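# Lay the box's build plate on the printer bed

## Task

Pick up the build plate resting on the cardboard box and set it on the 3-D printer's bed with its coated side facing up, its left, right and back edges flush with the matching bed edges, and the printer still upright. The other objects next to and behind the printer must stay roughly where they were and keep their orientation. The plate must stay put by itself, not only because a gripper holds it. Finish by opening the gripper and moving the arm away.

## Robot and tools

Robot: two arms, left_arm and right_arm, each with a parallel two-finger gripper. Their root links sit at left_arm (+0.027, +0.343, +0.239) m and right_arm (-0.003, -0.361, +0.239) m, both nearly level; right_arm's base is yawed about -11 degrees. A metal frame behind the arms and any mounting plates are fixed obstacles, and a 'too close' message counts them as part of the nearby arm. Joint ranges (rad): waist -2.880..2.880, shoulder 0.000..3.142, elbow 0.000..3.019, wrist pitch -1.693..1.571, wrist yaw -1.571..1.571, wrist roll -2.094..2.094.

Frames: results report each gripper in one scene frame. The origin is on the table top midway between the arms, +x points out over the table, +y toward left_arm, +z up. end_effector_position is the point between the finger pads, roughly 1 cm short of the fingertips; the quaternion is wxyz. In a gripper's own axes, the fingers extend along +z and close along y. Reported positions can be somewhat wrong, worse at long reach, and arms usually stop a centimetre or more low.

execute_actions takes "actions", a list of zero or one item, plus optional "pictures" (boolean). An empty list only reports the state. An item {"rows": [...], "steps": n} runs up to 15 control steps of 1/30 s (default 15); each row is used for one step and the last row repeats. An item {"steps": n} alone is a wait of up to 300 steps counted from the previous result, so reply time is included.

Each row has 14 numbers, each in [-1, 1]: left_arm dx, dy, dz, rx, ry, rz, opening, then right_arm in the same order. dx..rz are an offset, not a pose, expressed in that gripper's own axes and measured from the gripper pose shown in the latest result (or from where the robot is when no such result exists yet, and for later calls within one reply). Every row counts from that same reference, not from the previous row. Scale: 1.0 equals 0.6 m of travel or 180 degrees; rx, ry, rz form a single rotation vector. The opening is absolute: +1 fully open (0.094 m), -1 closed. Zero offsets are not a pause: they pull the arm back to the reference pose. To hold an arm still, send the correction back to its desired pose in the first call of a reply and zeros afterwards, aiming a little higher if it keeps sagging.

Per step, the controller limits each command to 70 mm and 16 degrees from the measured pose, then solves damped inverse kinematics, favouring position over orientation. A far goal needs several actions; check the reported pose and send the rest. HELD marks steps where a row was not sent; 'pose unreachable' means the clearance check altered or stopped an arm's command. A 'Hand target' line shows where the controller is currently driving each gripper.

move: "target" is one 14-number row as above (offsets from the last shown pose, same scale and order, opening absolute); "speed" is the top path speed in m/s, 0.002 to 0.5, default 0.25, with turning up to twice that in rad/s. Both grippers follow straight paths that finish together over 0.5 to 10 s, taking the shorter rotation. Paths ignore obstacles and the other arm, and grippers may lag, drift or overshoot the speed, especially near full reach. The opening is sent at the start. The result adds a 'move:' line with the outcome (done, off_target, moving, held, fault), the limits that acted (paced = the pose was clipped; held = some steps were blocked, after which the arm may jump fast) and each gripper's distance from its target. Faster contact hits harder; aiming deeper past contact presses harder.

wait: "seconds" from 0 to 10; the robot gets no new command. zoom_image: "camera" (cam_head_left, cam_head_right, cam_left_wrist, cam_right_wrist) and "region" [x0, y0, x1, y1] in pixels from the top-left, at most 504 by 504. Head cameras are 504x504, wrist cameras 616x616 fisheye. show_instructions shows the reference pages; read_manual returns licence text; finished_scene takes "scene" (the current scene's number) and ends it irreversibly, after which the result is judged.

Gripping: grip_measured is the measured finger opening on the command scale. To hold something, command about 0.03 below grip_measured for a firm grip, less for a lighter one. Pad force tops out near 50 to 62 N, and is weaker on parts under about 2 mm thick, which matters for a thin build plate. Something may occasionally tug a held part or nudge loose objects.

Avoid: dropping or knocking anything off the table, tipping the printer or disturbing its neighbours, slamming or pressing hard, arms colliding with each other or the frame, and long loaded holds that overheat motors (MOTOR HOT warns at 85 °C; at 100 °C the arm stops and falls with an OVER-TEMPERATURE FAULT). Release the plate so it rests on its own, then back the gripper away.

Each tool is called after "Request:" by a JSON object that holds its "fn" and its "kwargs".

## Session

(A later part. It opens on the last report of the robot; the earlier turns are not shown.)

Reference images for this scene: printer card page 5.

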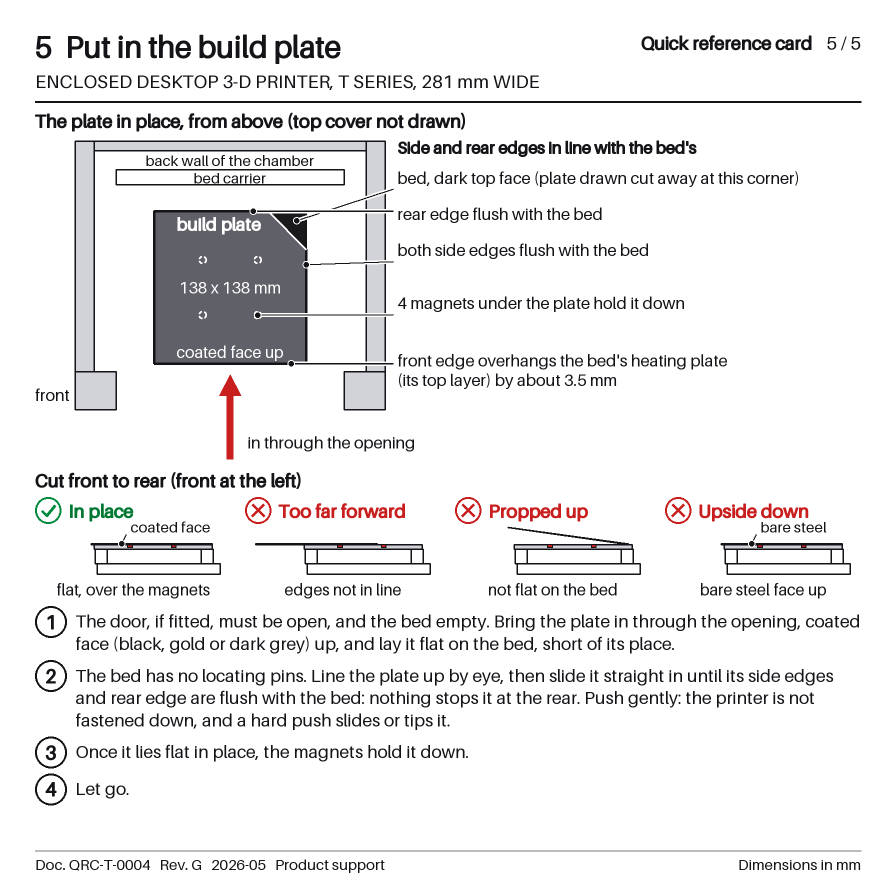

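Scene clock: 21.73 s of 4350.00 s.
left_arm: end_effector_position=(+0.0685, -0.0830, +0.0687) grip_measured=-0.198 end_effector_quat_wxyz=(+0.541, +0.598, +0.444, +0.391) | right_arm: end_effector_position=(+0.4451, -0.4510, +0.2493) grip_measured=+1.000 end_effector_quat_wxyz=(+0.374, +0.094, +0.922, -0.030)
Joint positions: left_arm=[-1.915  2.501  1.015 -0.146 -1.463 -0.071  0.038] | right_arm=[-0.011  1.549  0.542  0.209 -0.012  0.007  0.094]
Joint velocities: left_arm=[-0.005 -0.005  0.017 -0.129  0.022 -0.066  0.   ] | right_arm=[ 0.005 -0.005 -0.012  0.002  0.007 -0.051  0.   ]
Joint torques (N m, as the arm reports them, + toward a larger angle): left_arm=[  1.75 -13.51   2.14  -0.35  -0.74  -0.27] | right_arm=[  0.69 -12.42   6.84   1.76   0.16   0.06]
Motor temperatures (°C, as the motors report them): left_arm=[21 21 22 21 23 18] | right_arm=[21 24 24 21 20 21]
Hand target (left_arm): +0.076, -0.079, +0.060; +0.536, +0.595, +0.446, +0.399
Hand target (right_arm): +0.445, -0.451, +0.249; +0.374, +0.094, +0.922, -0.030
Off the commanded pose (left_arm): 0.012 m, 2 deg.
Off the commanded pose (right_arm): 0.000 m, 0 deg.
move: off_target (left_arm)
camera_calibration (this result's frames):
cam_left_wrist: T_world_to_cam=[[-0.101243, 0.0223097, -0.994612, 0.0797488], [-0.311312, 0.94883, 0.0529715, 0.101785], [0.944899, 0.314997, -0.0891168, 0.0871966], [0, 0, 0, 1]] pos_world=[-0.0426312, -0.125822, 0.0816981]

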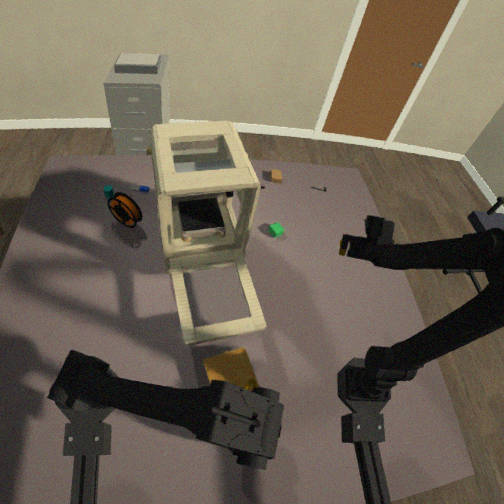

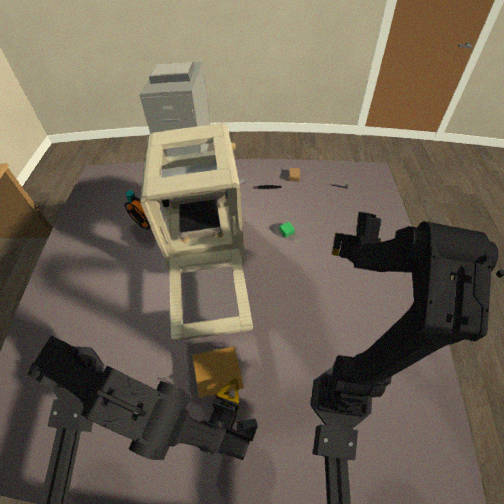

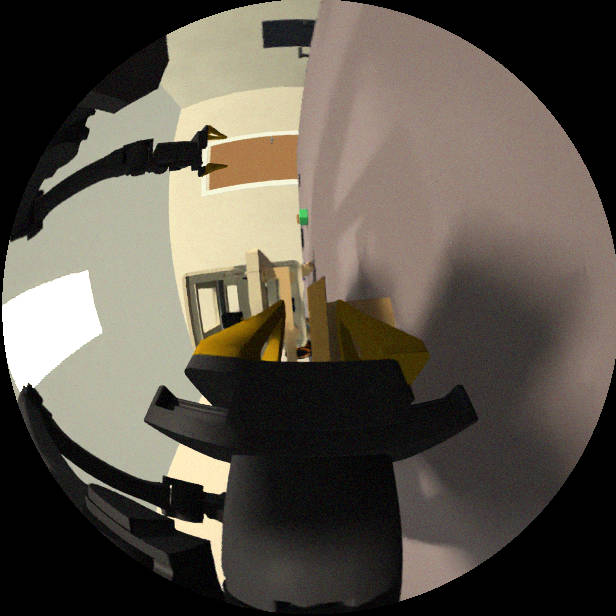

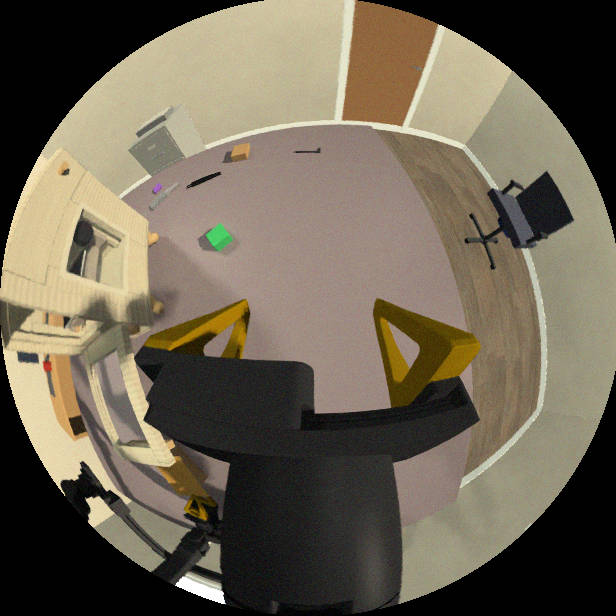

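Request:
{"fn": "move", "kwargs": {"target": [0,0,0,0,0,0,-1,0,0,0,0,0,0,1]}}

Request:
{"fn": "move", "kwargs": {"target": [-0.02,0.32,-0.055,0,-0.025,0,-1,0,0,0,0,0,0,1], "speed": 0.07}}

Request:
{"fn": "move", "kwargs": {"target": [0.26,0.04,0.4,-0.03,0,0,-1,0,0,0,0,0,0,1], "speed": 0.07}}

Request:
{"fn": "zoom_image", "kwargs": {"camera": "cam_head_right", "region": [130, 170, 280, 320]}}

Request:
{"fn": "zoom_image", "kwargs": {"camera": "cam_head_left", "region": [140, 170, 290, 320]}}

Scene clock: 25.33 s of 4350.00 s.
left_arm: end_effector_position=(+0.0685, -0.0828, +0.0689) grip_measured=-0.989 end_effector_quat_wxyz=(+0.542, +0.596, +0.446, +0.390) | right_arm: end_effector_position=(+0.4451, -0.4510, +0.2493) grip_measured=+1.000 end_effector_quat_wxyz=(+0.374, +0.094, +0.922, -0.030)
Joint positions: left_arm=[-1.915  2.501  1.016 -0.153 -1.463 -0.084  0.001] | right_arm=[-0.011  1.549  0.542  0.209 -0.012  0.007  0.094]
Joint velocities: left_arm=[-0.005 -0.015 -0.002  0.002  0.095  0.051 -0.001] | right_arm=[-0.015 -0.005 -0.017  0.012  0.037  0.022  0.   ]
Joint torques (N m, as the arm reports them, + toward a larger angle): left_arm=[  0.22 -15.76   1.25   0.03  -0.58  -0.1 ] | right_arm=[  0.44 -12.64   6.7    1.67   0.11  -0.02]
Motor temperatures (°C, as the motors report them): left_arm=[21 21 22 21 23 18] | right_arm=[21 24 24 21 20 21]
Hand target (left_arm): +0.068, -0.083, +0.069; +0.541, +0.598, +0.444, +0.392
Hand target (right_arm): +0.445, -0.451, +0.249; +0.374, +0.094, +0.922, -0.030
Off the commanded pose (left_arm): 0.000 m, 0 deg.
Off the commanded pose (right_arm): 0.000 m, 0 deg.
move: done
camera_calibration (this result's frames):
cam_left_wrist: T_world_to_cam=[[-0.102898, 0.0155996, -0.99457, 0.0794442], [-0.312537, 0.948731, 0.0472158, 0.102154], [0.944316, 0.315698, -0.0927474, 0.0874785], [0, 0, 0, 1]] pos_world=[-0.0425057, -0.125773, 0.0823029]

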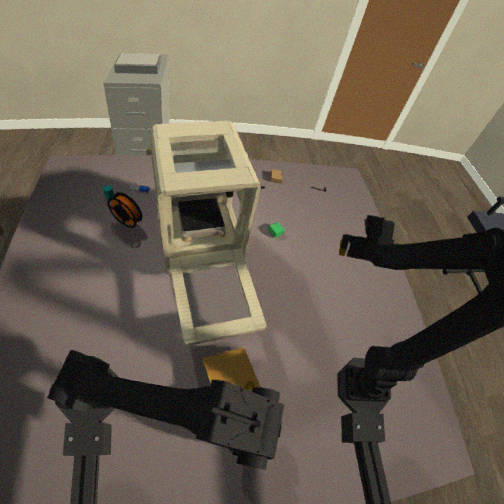

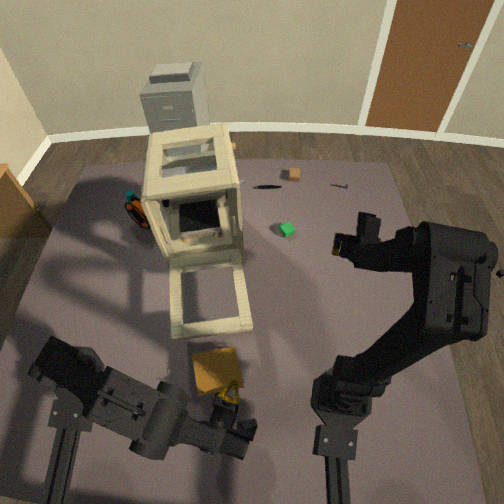

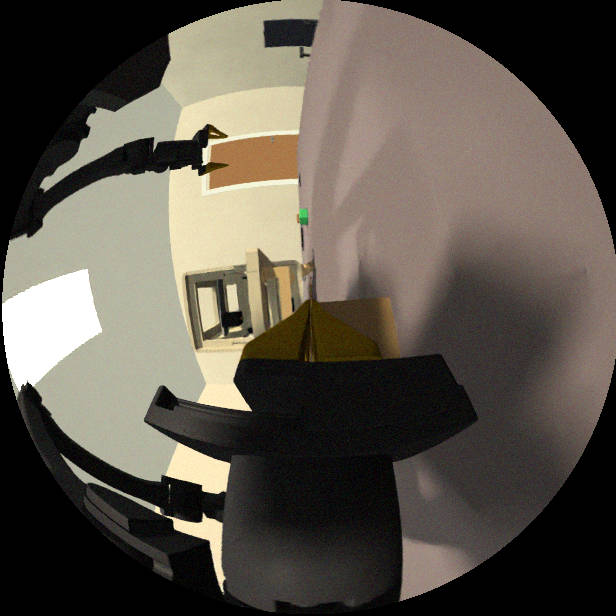

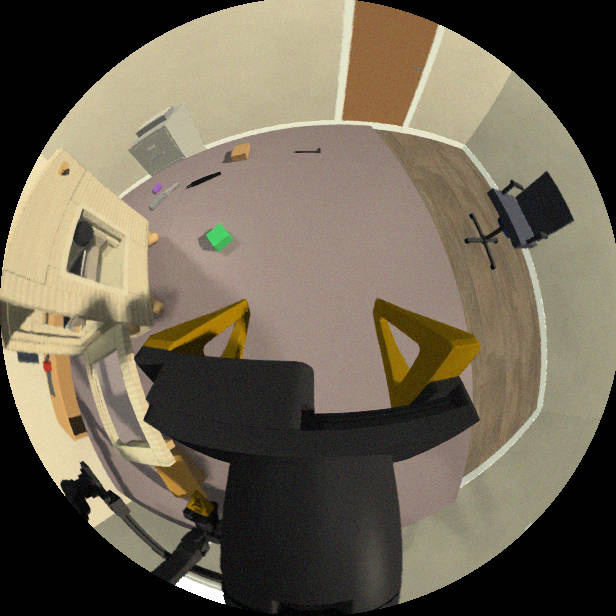

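Scene clock: 28.47 s of 4350.00 s.
left_arm: end_effector_position=(+0.0610, -0.0934, +0.2588) grip_measured=-0.989 end_effector_quat_wxyz=(+0.553, +0.607, +0.432, +0.373) | right_arm: end_effector_position=(+0.4451, -0.4510, +0.2493) grip_measured=+1.000 end_effector_quat_wxyz=(+0.374, +0.094, +0.922, -0.030)
Joint positions: left_arm=[-1.925  1.941  0.781 -0.096 -1.456  0.293  0.001] | right_arm=[-0.011  1.549  0.542  0.209 -0.012  0.007  0.094]
Joint velocities: left_arm=[-0.015 -0.015 -0.042  0.071 -0.051  0.051 -0.001] | right_arm=[ 0.005 -0.005  0.002 -0.012 -0.007  0.037  0.   ]
Joint torques (N m, as the arm reports them, + toward a larger angle): left_arm=[ -0.69 -14.34   3.58   1.06  -0.63   0.06] | right_arm=[  0.81 -12.4    6.66   1.71   0.06  -0.01]
Motor temperatures (°C, as the motors report them): left_arm=[21 22 22 21 23 18] | right_arm=[21 24 24 21 20 21]
Hand target (left_arm): +0.055, -0.093, +0.264; +0.557, +0.610, +0.428, +0.368
Hand target (right_arm): +0.445, -0.451, +0.249; +0.374, +0.094, +0.922, -0.030
Off the commanded pose (left_arm): 0.010 m, 1 deg.
Off the commanded pose (right_arm): 0.000 m, 0 deg.
move: done
camera_calibration (this result's frames):
cam_left_wrist: T_world_to_cam=[[-0.106213, 0.0155795, -0.994221, 0.26777], [-0.262144, 0.964065, 0.0431119, 0.100248], [0.959166, 0.265208, -0.0983124, 0.111396], [0, 0, 0, 1]] pos_world=[-0.0521275, -0.13036, 0.272853]

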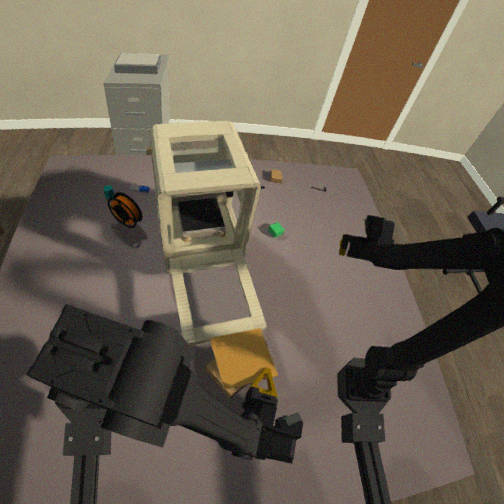

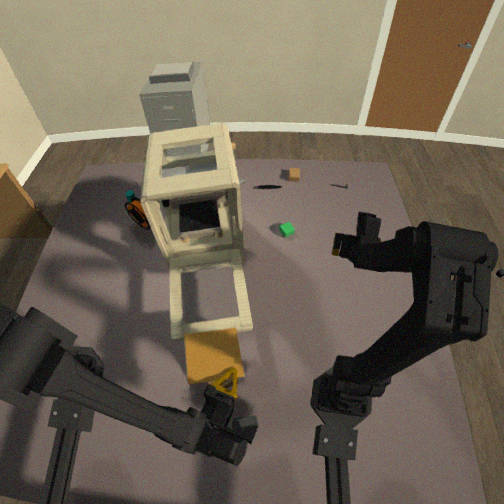

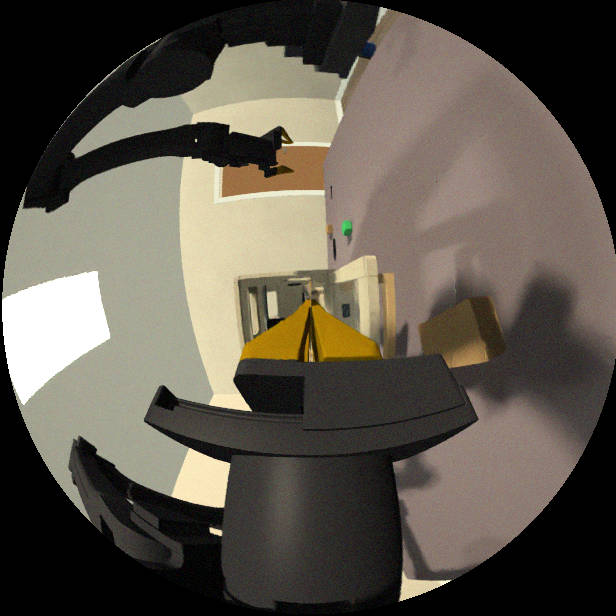

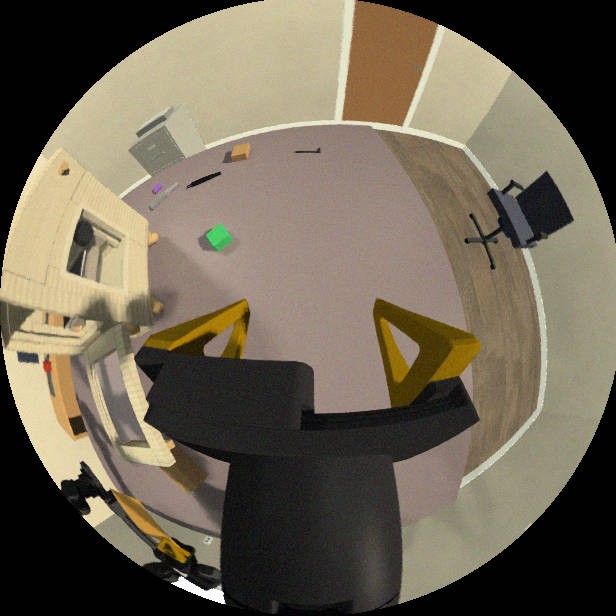

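Scene clock: 32.90 s of 4350.00 s.
left_arm: end_effector_position=(+0.3372, -0.0274, +0.2507) grip_measured=-0.989 end_effector_quat_wxyz=(+0.569, +0.590, +0.420, +0.389) | right_arm: end_effector_position=(+0.4451, -0.4510, +0.2493) grip_measured=+1.000 end_effector_quat_wxyz=(+0.374, +0.094, +0.922, -0.030)
Joint positions: left_arm=[-1.156  2.162  0.544  1.551 -0.771  1.507  0.001] | right_arm=[-0.011  1.549  0.542  0.209 -0.012  0.007  0.094]
Joint velocities: left_arm=[ 0.005  0.005  0.002 -0.007  0.007 -0.022  0.001] | right_arm=[-0.005 -0.005 -0.012  0.007  0.007  0.007  0.   ]
Joint torques (N m, as the arm reports them, + toward a larger angle): left_arm=[  1.63 -10.8    2.65   2.72   0.09   0.07] | right_arm=[  0.54 -12.4    6.72   1.65   0.09   0.  ]
Motor temperatures (°C, as the motors report them): left_arm=[21 22 22 21 23 18] | right_arm=[21 24 24 21 20 21]
Hand target (left_arm): +0.342, -0.030, +0.252; +0.576, +0.582, +0.418, +0.394
Hand target (right_arm): +0.445, -0.451, +0.249; +0.374, +0.094, +0.922, -0.030
Off the commanded pose (left_arm): 0.006 m, 2 deg.
Off the commanded pose (right_arm): 0.000 m, 0 deg.
joint sent to its limit (left arm) — the command would take joint 4 (wrist pitch) past its upper limit, so that joint was sent only as far as its limit.
move: done
camera_calibration (this result's frames):
cam_left_wrist: T_world_to_cam=[[-0.0467274, -0.0000479486, -0.998908, 0.268739], [-0.269292, 0.962977, 0.0125508, 0.119481], [0.961924, 0.269584, -0.0450103, -0.186029], [0, 0, 0, 1]] pos_world=[0.223678, -0.0648943, 0.258573]

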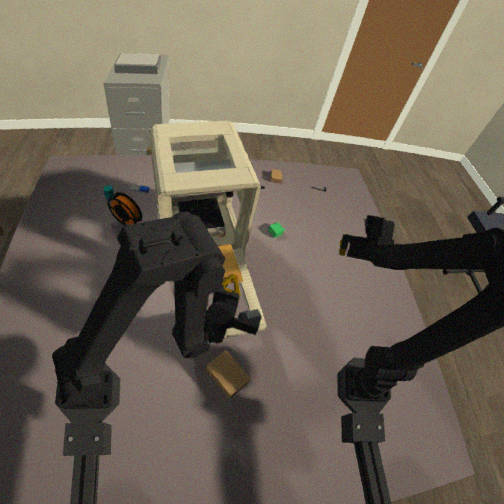

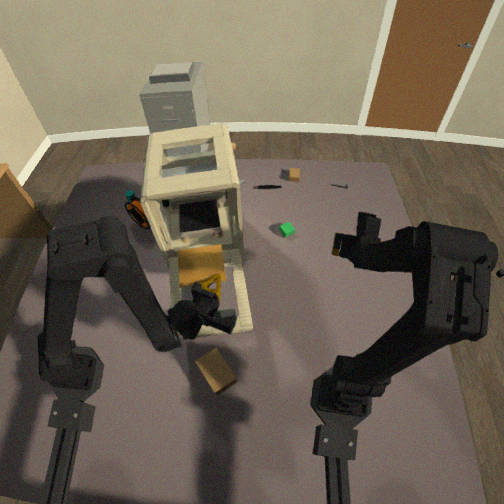

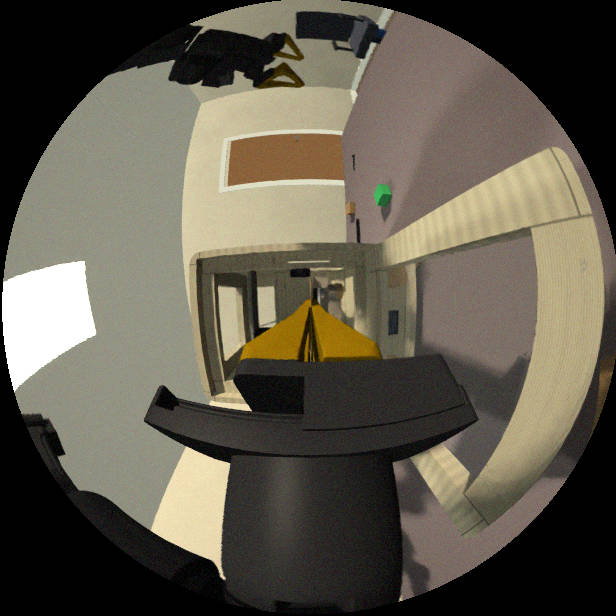

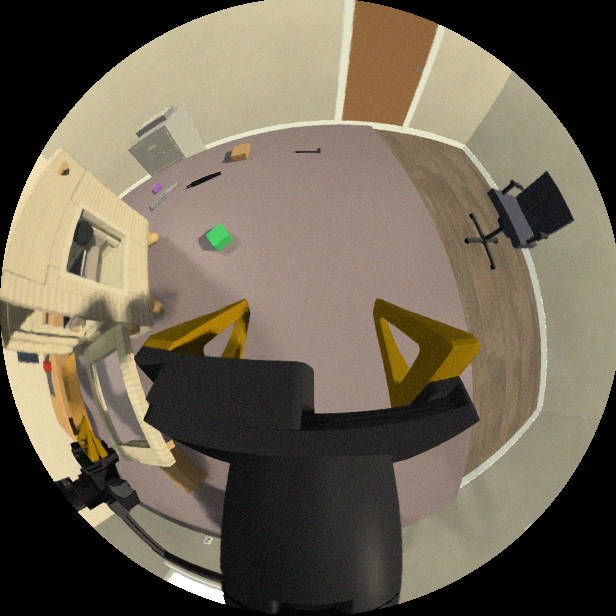

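Region (130, 170, 280, 320) of cam_head_right's 504x504 image, scaled by 3.360, with more detail than that image has.

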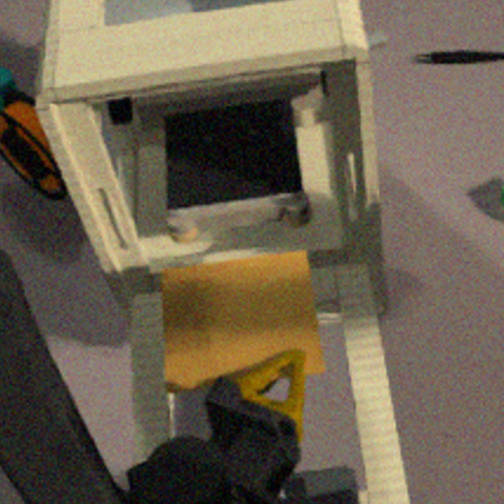

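Region (140, 170, 290, 320) of cam_head_left's 504x504 image, scaled by 3.360, with more detail than that image has.

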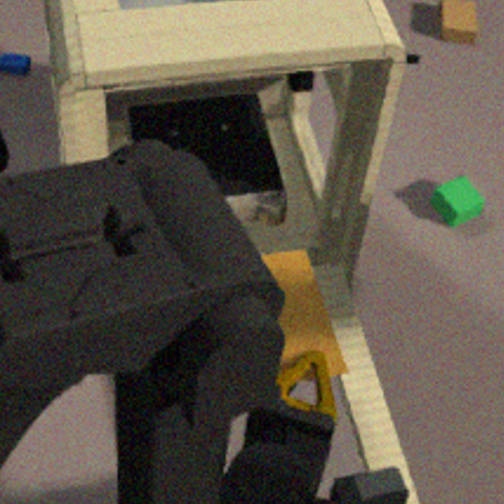

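Request:
{"fn": "execute_actions", "kwargs": {"actions": []}}

Request:
{"fn": "move", "kwargs": {"target": [0.1,0.012,0.17,-0.01,0,0,-1,0,0,0,0,0,0,1], "speed": 0.05}}

Request:
{"fn": "zoom_image", "kwargs": {"camera": "cam_head_right", "region": [130,160,290,300]}}

Scene clock: 38.93 s of 4350.00 s.
left_arm: end_effector_position=(+0.3372, -0.0274, +0.2507) grip_measured=-0.989 end_effector_quat_wxyz=(+0.569, +0.590, +0.420, +0.389) | right_arm: end_effector_position=(+0.4451, -0.4510, +0.2493) grip_measured=+1.000 end_effector_quat_wxyz=(+0.374, +0.094, +0.922, -0.030)
Joint positions: left_arm=[-1.156  2.162  0.544  1.551 -0.771  1.507  0.001] | right_arm=[-0.011  1.549  0.542  0.209 -0.012  0.007  0.094]
Joint velocities: left_arm=[-0.005 -0.005 -0.022 -0.007 -0.022 -0.007 -0.   ] | right_arm=[-0.015 -0.005 -0.012  0.017 -0.022 -0.066  0.   ]
Joint torques (N m, as the arm reports them, + toward a larger angle): left_arm=[  1.08 -11.14   2.77   2.62   0.1    0.15] | right_arm=[  0.73 -12.51   6.8    1.78   0.07  -0.01]
Motor temperatures (°C, as the motors report them): left_arm=[21 22 22 21 23 18] | right_arm=[21 24 24 21 20 21]
Hand target (left_arm): +0.342, -0.030, +0.252; +0.576, +0.582, +0.418, +0.394
Hand target (right_arm): +0.445, -0.451, +0.249; +0.374, +0.094, +0.922, -0.030
Off the commanded pose (left_arm): 0.006 m, 2 deg.
Off the commanded pose (right_arm): 0.000 m, 0 deg.
Steps of this call (steps 1 to 90: nothing new was sent; then 3.03 s passed at rest). Readings (end_effector_position):
1: left_arm (+0.3372, -0.0274, +0.2507) | right_arm (+0.4451, -0.4510, +0.2493)
2: left_arm (+0.3372, -0.0274, +0.2507) | right_arm (+0.4451, -0.4510, +0.2493)
4: left_arm (+0.3372, -0.0274, +0.2507) | right_arm (+0.4451, -0.4510, +0.2493)
8: left_arm (+0.3372, -0.0274, +0.2507) | right_arm (+0.4451, -0.4510, +0.2493)
90: the state above
camera_calibration (this result's frames):
cam_left_wrist: T_world_to_cam=[[-0.0465963, 0.000310212, -0.998914, 0.268706], [-0.269275, 0.962977, 0.0128599, 0.119398], [0.961935, 0.269582, -0.0447876, -0.186088], [0, 0, 0, 1]] pos_world=[0.223677, -0.064895, 0.258545]

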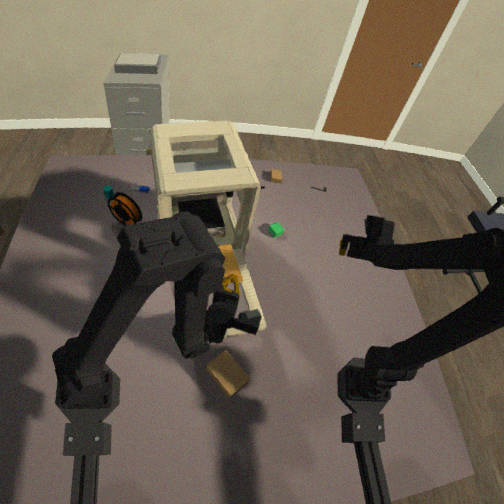

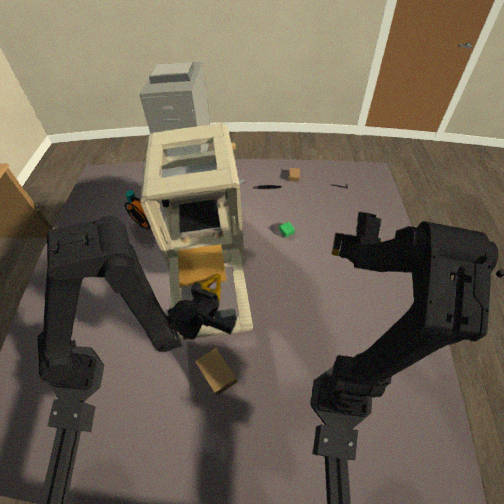

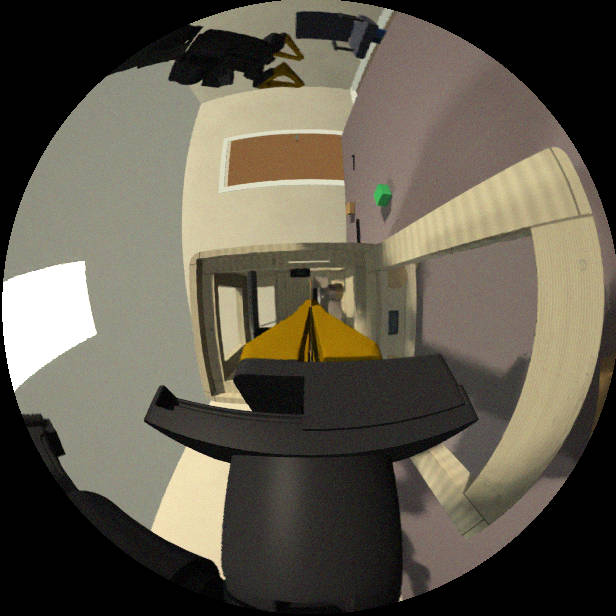

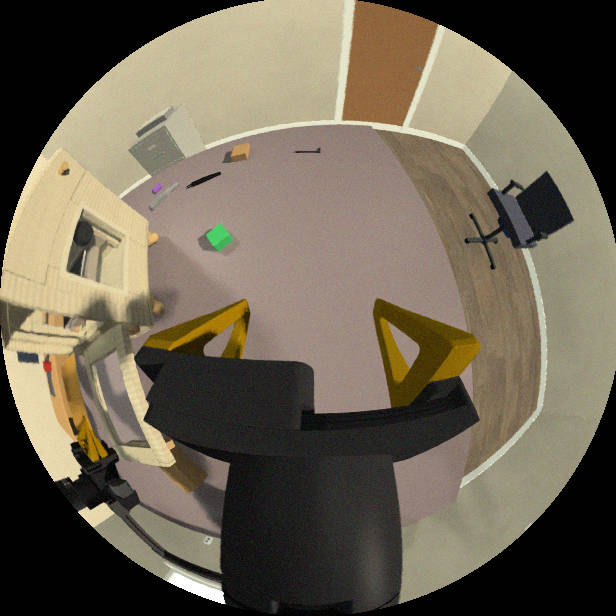

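Scene clock: 41.60 s of 4350.00 s.
left_arm: end_effector_position=(+0.4459, -0.0059, +0.2594) grip_measured=-0.989 end_effector_quat_wxyz=(+0.586, +0.576, +0.416, +0.390) | right_arm: end_effector_position=(+0.4451, -0.4510, +0.2493) grip_measured=+1.000 end_effector_quat_wxyz=(+0.374, +0.094, +0.922, -0.030)
Joint positions: left_arm=[-0.873  2.171  0.656  1.506 -0.484  1.529  0.001] | right_arm=[-0.011  1.549  0.542  0.209 -0.012  0.007  0.094]
Joint velocities: left_arm=[-0.015 -0.005 -0.002 -0.022 -0.007 -0.037  0.   ] | right_arm=[-0.005 -0.005 -0.012 -0.002  0.11   0.022  0.   ]
Joint torques (N m, as the arm reports them, + toward a larger angle): left_arm=[  1.14 -11.77   4.11   1.07   0.16   0.11] | right_arm=[  0.93 -12.45   6.85   1.7    0.12   0.  ]
Motor temperatures (°C, as the motors report them): left_arm=[21 22 22 21 23 18] | right_arm=[21 24 24 21 20 21]
Hand target (left_arm): +0.454, -0.007, +0.252; +0.578, +0.581, +0.414, +0.396
Hand target (right_arm): +0.445, -0.451, +0.249; +0.374, +0.094, +0.922, -0.030
Off the commanded pose (left_arm): 0.011 m, 1 deg.
Off the commanded pose (right_arm): 0.000 m, 0 deg.
move: off_target (left_arm)
camera_calibration (this result's frames):
cam_left_wrist: T_world_to_cam=[[-0.0161173, -0.0332, -0.999319, 0.268783], [-0.263861, 0.964161, -0.0277764, 0.135943], [0.964426, 0.263234, -0.0242998, -0.302486], [0, 0, 0, 1]] pos_world=[0.331928, -0.042523, 0.265025]

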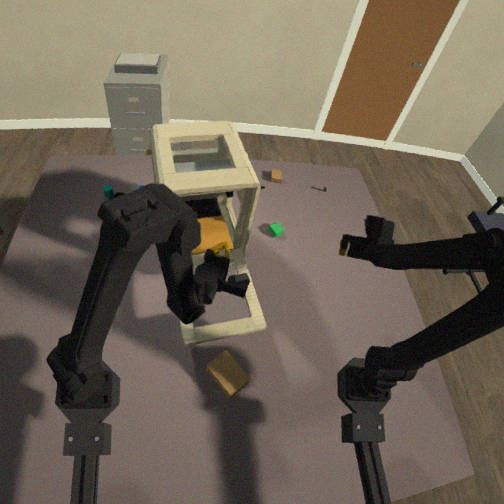

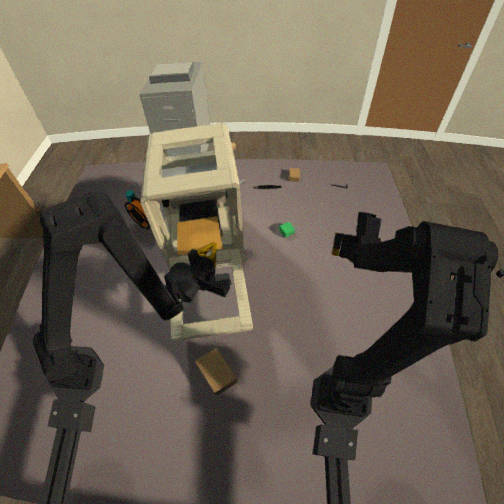

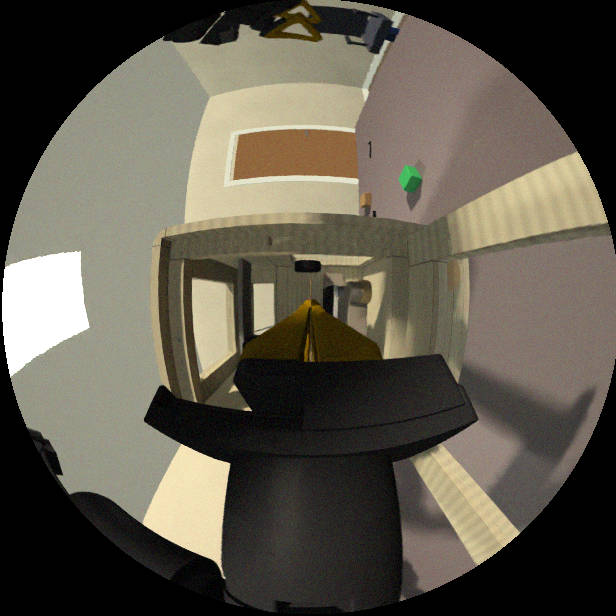

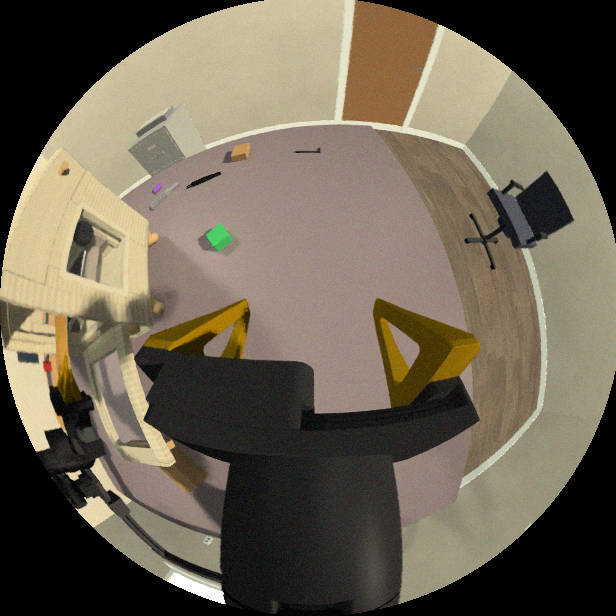

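Region (130, 160, 290, 300) of cam_head_right's 504x504 image, scaled by 3.150, with more detail than that image has; it fills the top 441 rows of this view, and the rest is white.

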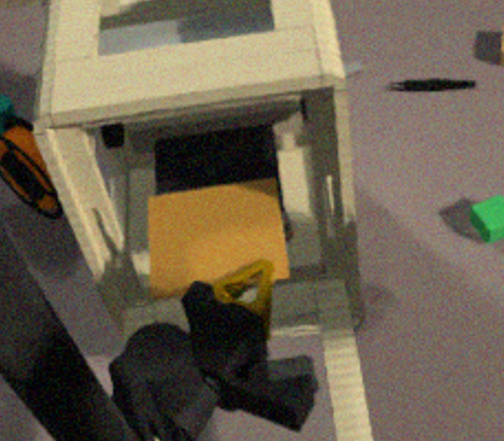

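Request:
{"fn": "move", "kwargs": {"target": [0.058,-0.045,0.105,0,0,0.008,-1,0,0,0,0,0,0,1], "speed": 0.04}}

Request:
{"fn": "zoom_image", "kwargs": {"camera": "cam_head_right", "region": [150,180,250,270]}}

Request:
{"fn": "zoom_image", "kwargs": {"camera": "cam_left_wrist", "region": [240,230,400,350]}}

Scene clock: 45.47 s of 4350.00 s.
left_arm: end_effector_position=(+0.5064, +0.0040, +0.2367) grip_measured=-0.989 end_effector_quat_wxyz=(+0.588, +0.577, +0.411, +0.390) | right_arm: end_effector_position=(+0.4451, -0.4510, +0.2493) grip_measured=+1.000 end_effector_quat_wxyz=(+0.374, +0.094, +0.922, -0.030)
Joint positions: left_arm=[-0.748  2.259  0.777  1.479 -0.351  1.539  0.001] | right_arm=[-0.011  1.549  0.542  0.209 -0.012  0.007  0.094]
Joint velocities: left_arm=[ 0.005 -0.015  0.002 -0.012  0.007 -0.051  0.   ] | right_arm=[-0.015  0.005 -0.012 -0.012 -0.022 -0.022  0.   ]
Joint torques (N m, as the arm reports them, + toward a larger angle): left_arm=[  2.03 -14.45   4.52   1.     0.11   0.03] | right_arm=[  1.13 -12.06   6.75   1.61   0.11  -0.03]
Motor temperatures (°C, as the motors report them): left_arm=[21 22 22 21 23 18] | right_arm=[21 24 24 21 20 21]
Hand target (left_arm): +0.516, +0.004, +0.230; +0.581, +0.581, +0.409, +0.397
Hand target (right_arm): +0.445, -0.451, +0.249; +0.374, +0.094, +0.922, -0.030
Off the commanded pose (left_arm): 0.012 m, 1 deg.
Off the commanded pose (right_arm): 0.000 m, 0 deg.
move: off_target (left_arm)
camera_calibration (this result's frames):
cam_left_wrist: T_world_to_cam=[[-0.00945719, -0.0287617, -0.999542, 0.24409], [-0.256264, 0.966274, -0.0253798, 0.137324], [0.966561, 0.255907, -0.0165088, -0.366905], [0, 0, 0, 1]] pos_world=[0.392136, -0.0317787, 0.241406]

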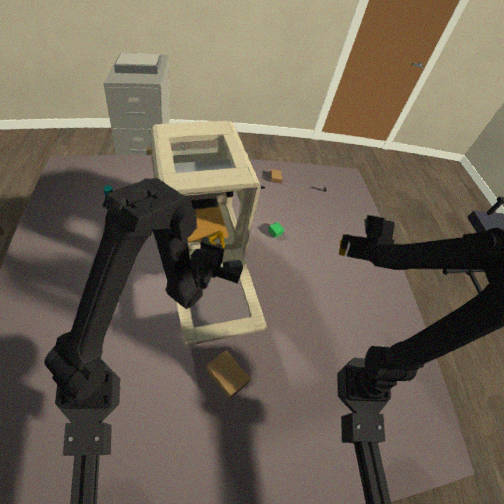

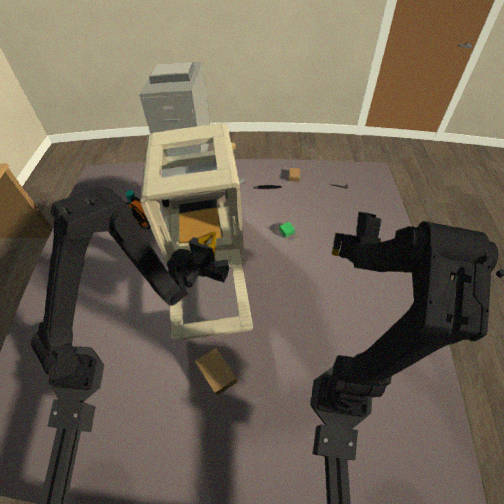

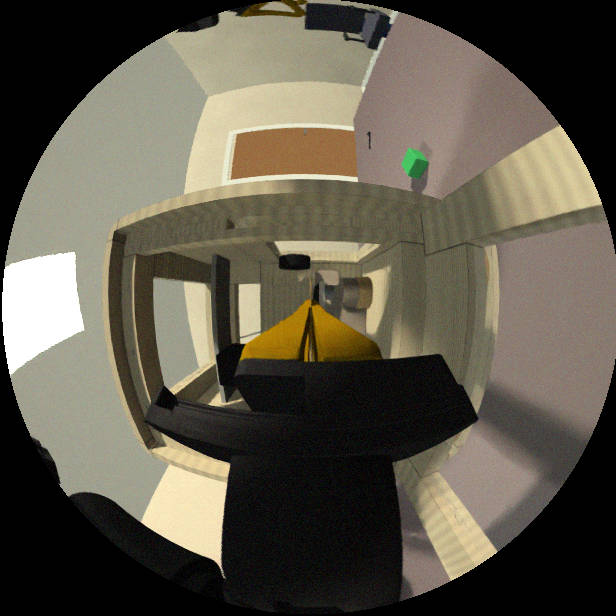

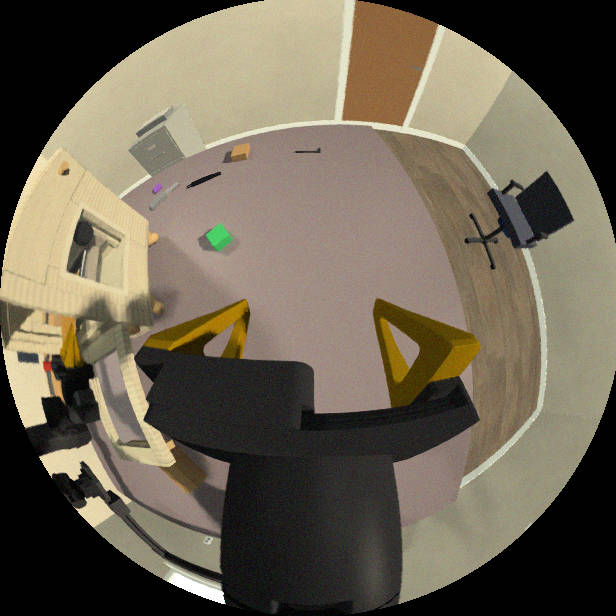

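Region (150, 180, 250, 270) of cam_head_right's 504x504 image, scaled by 5.040, with more detail than that image has; it fills the top 454 rows of this view, and the rest is white.

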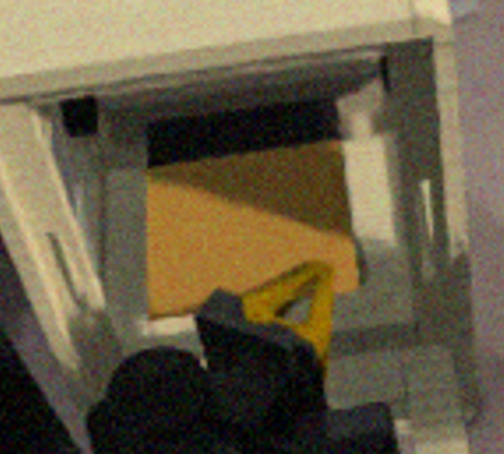

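Region (240, 230, 400, 350) of cam_left_wrist's 616x616 image, scaled by 3.150, with more detail than that image has; it fills the top 378 rows of this view, and the rest is white.

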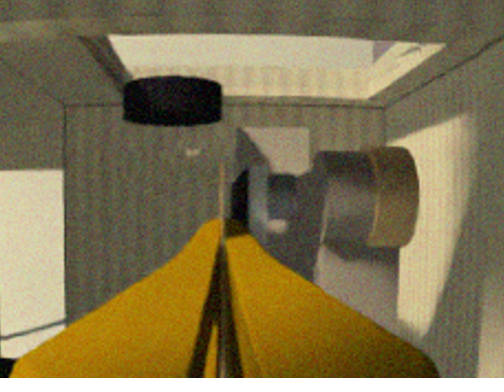

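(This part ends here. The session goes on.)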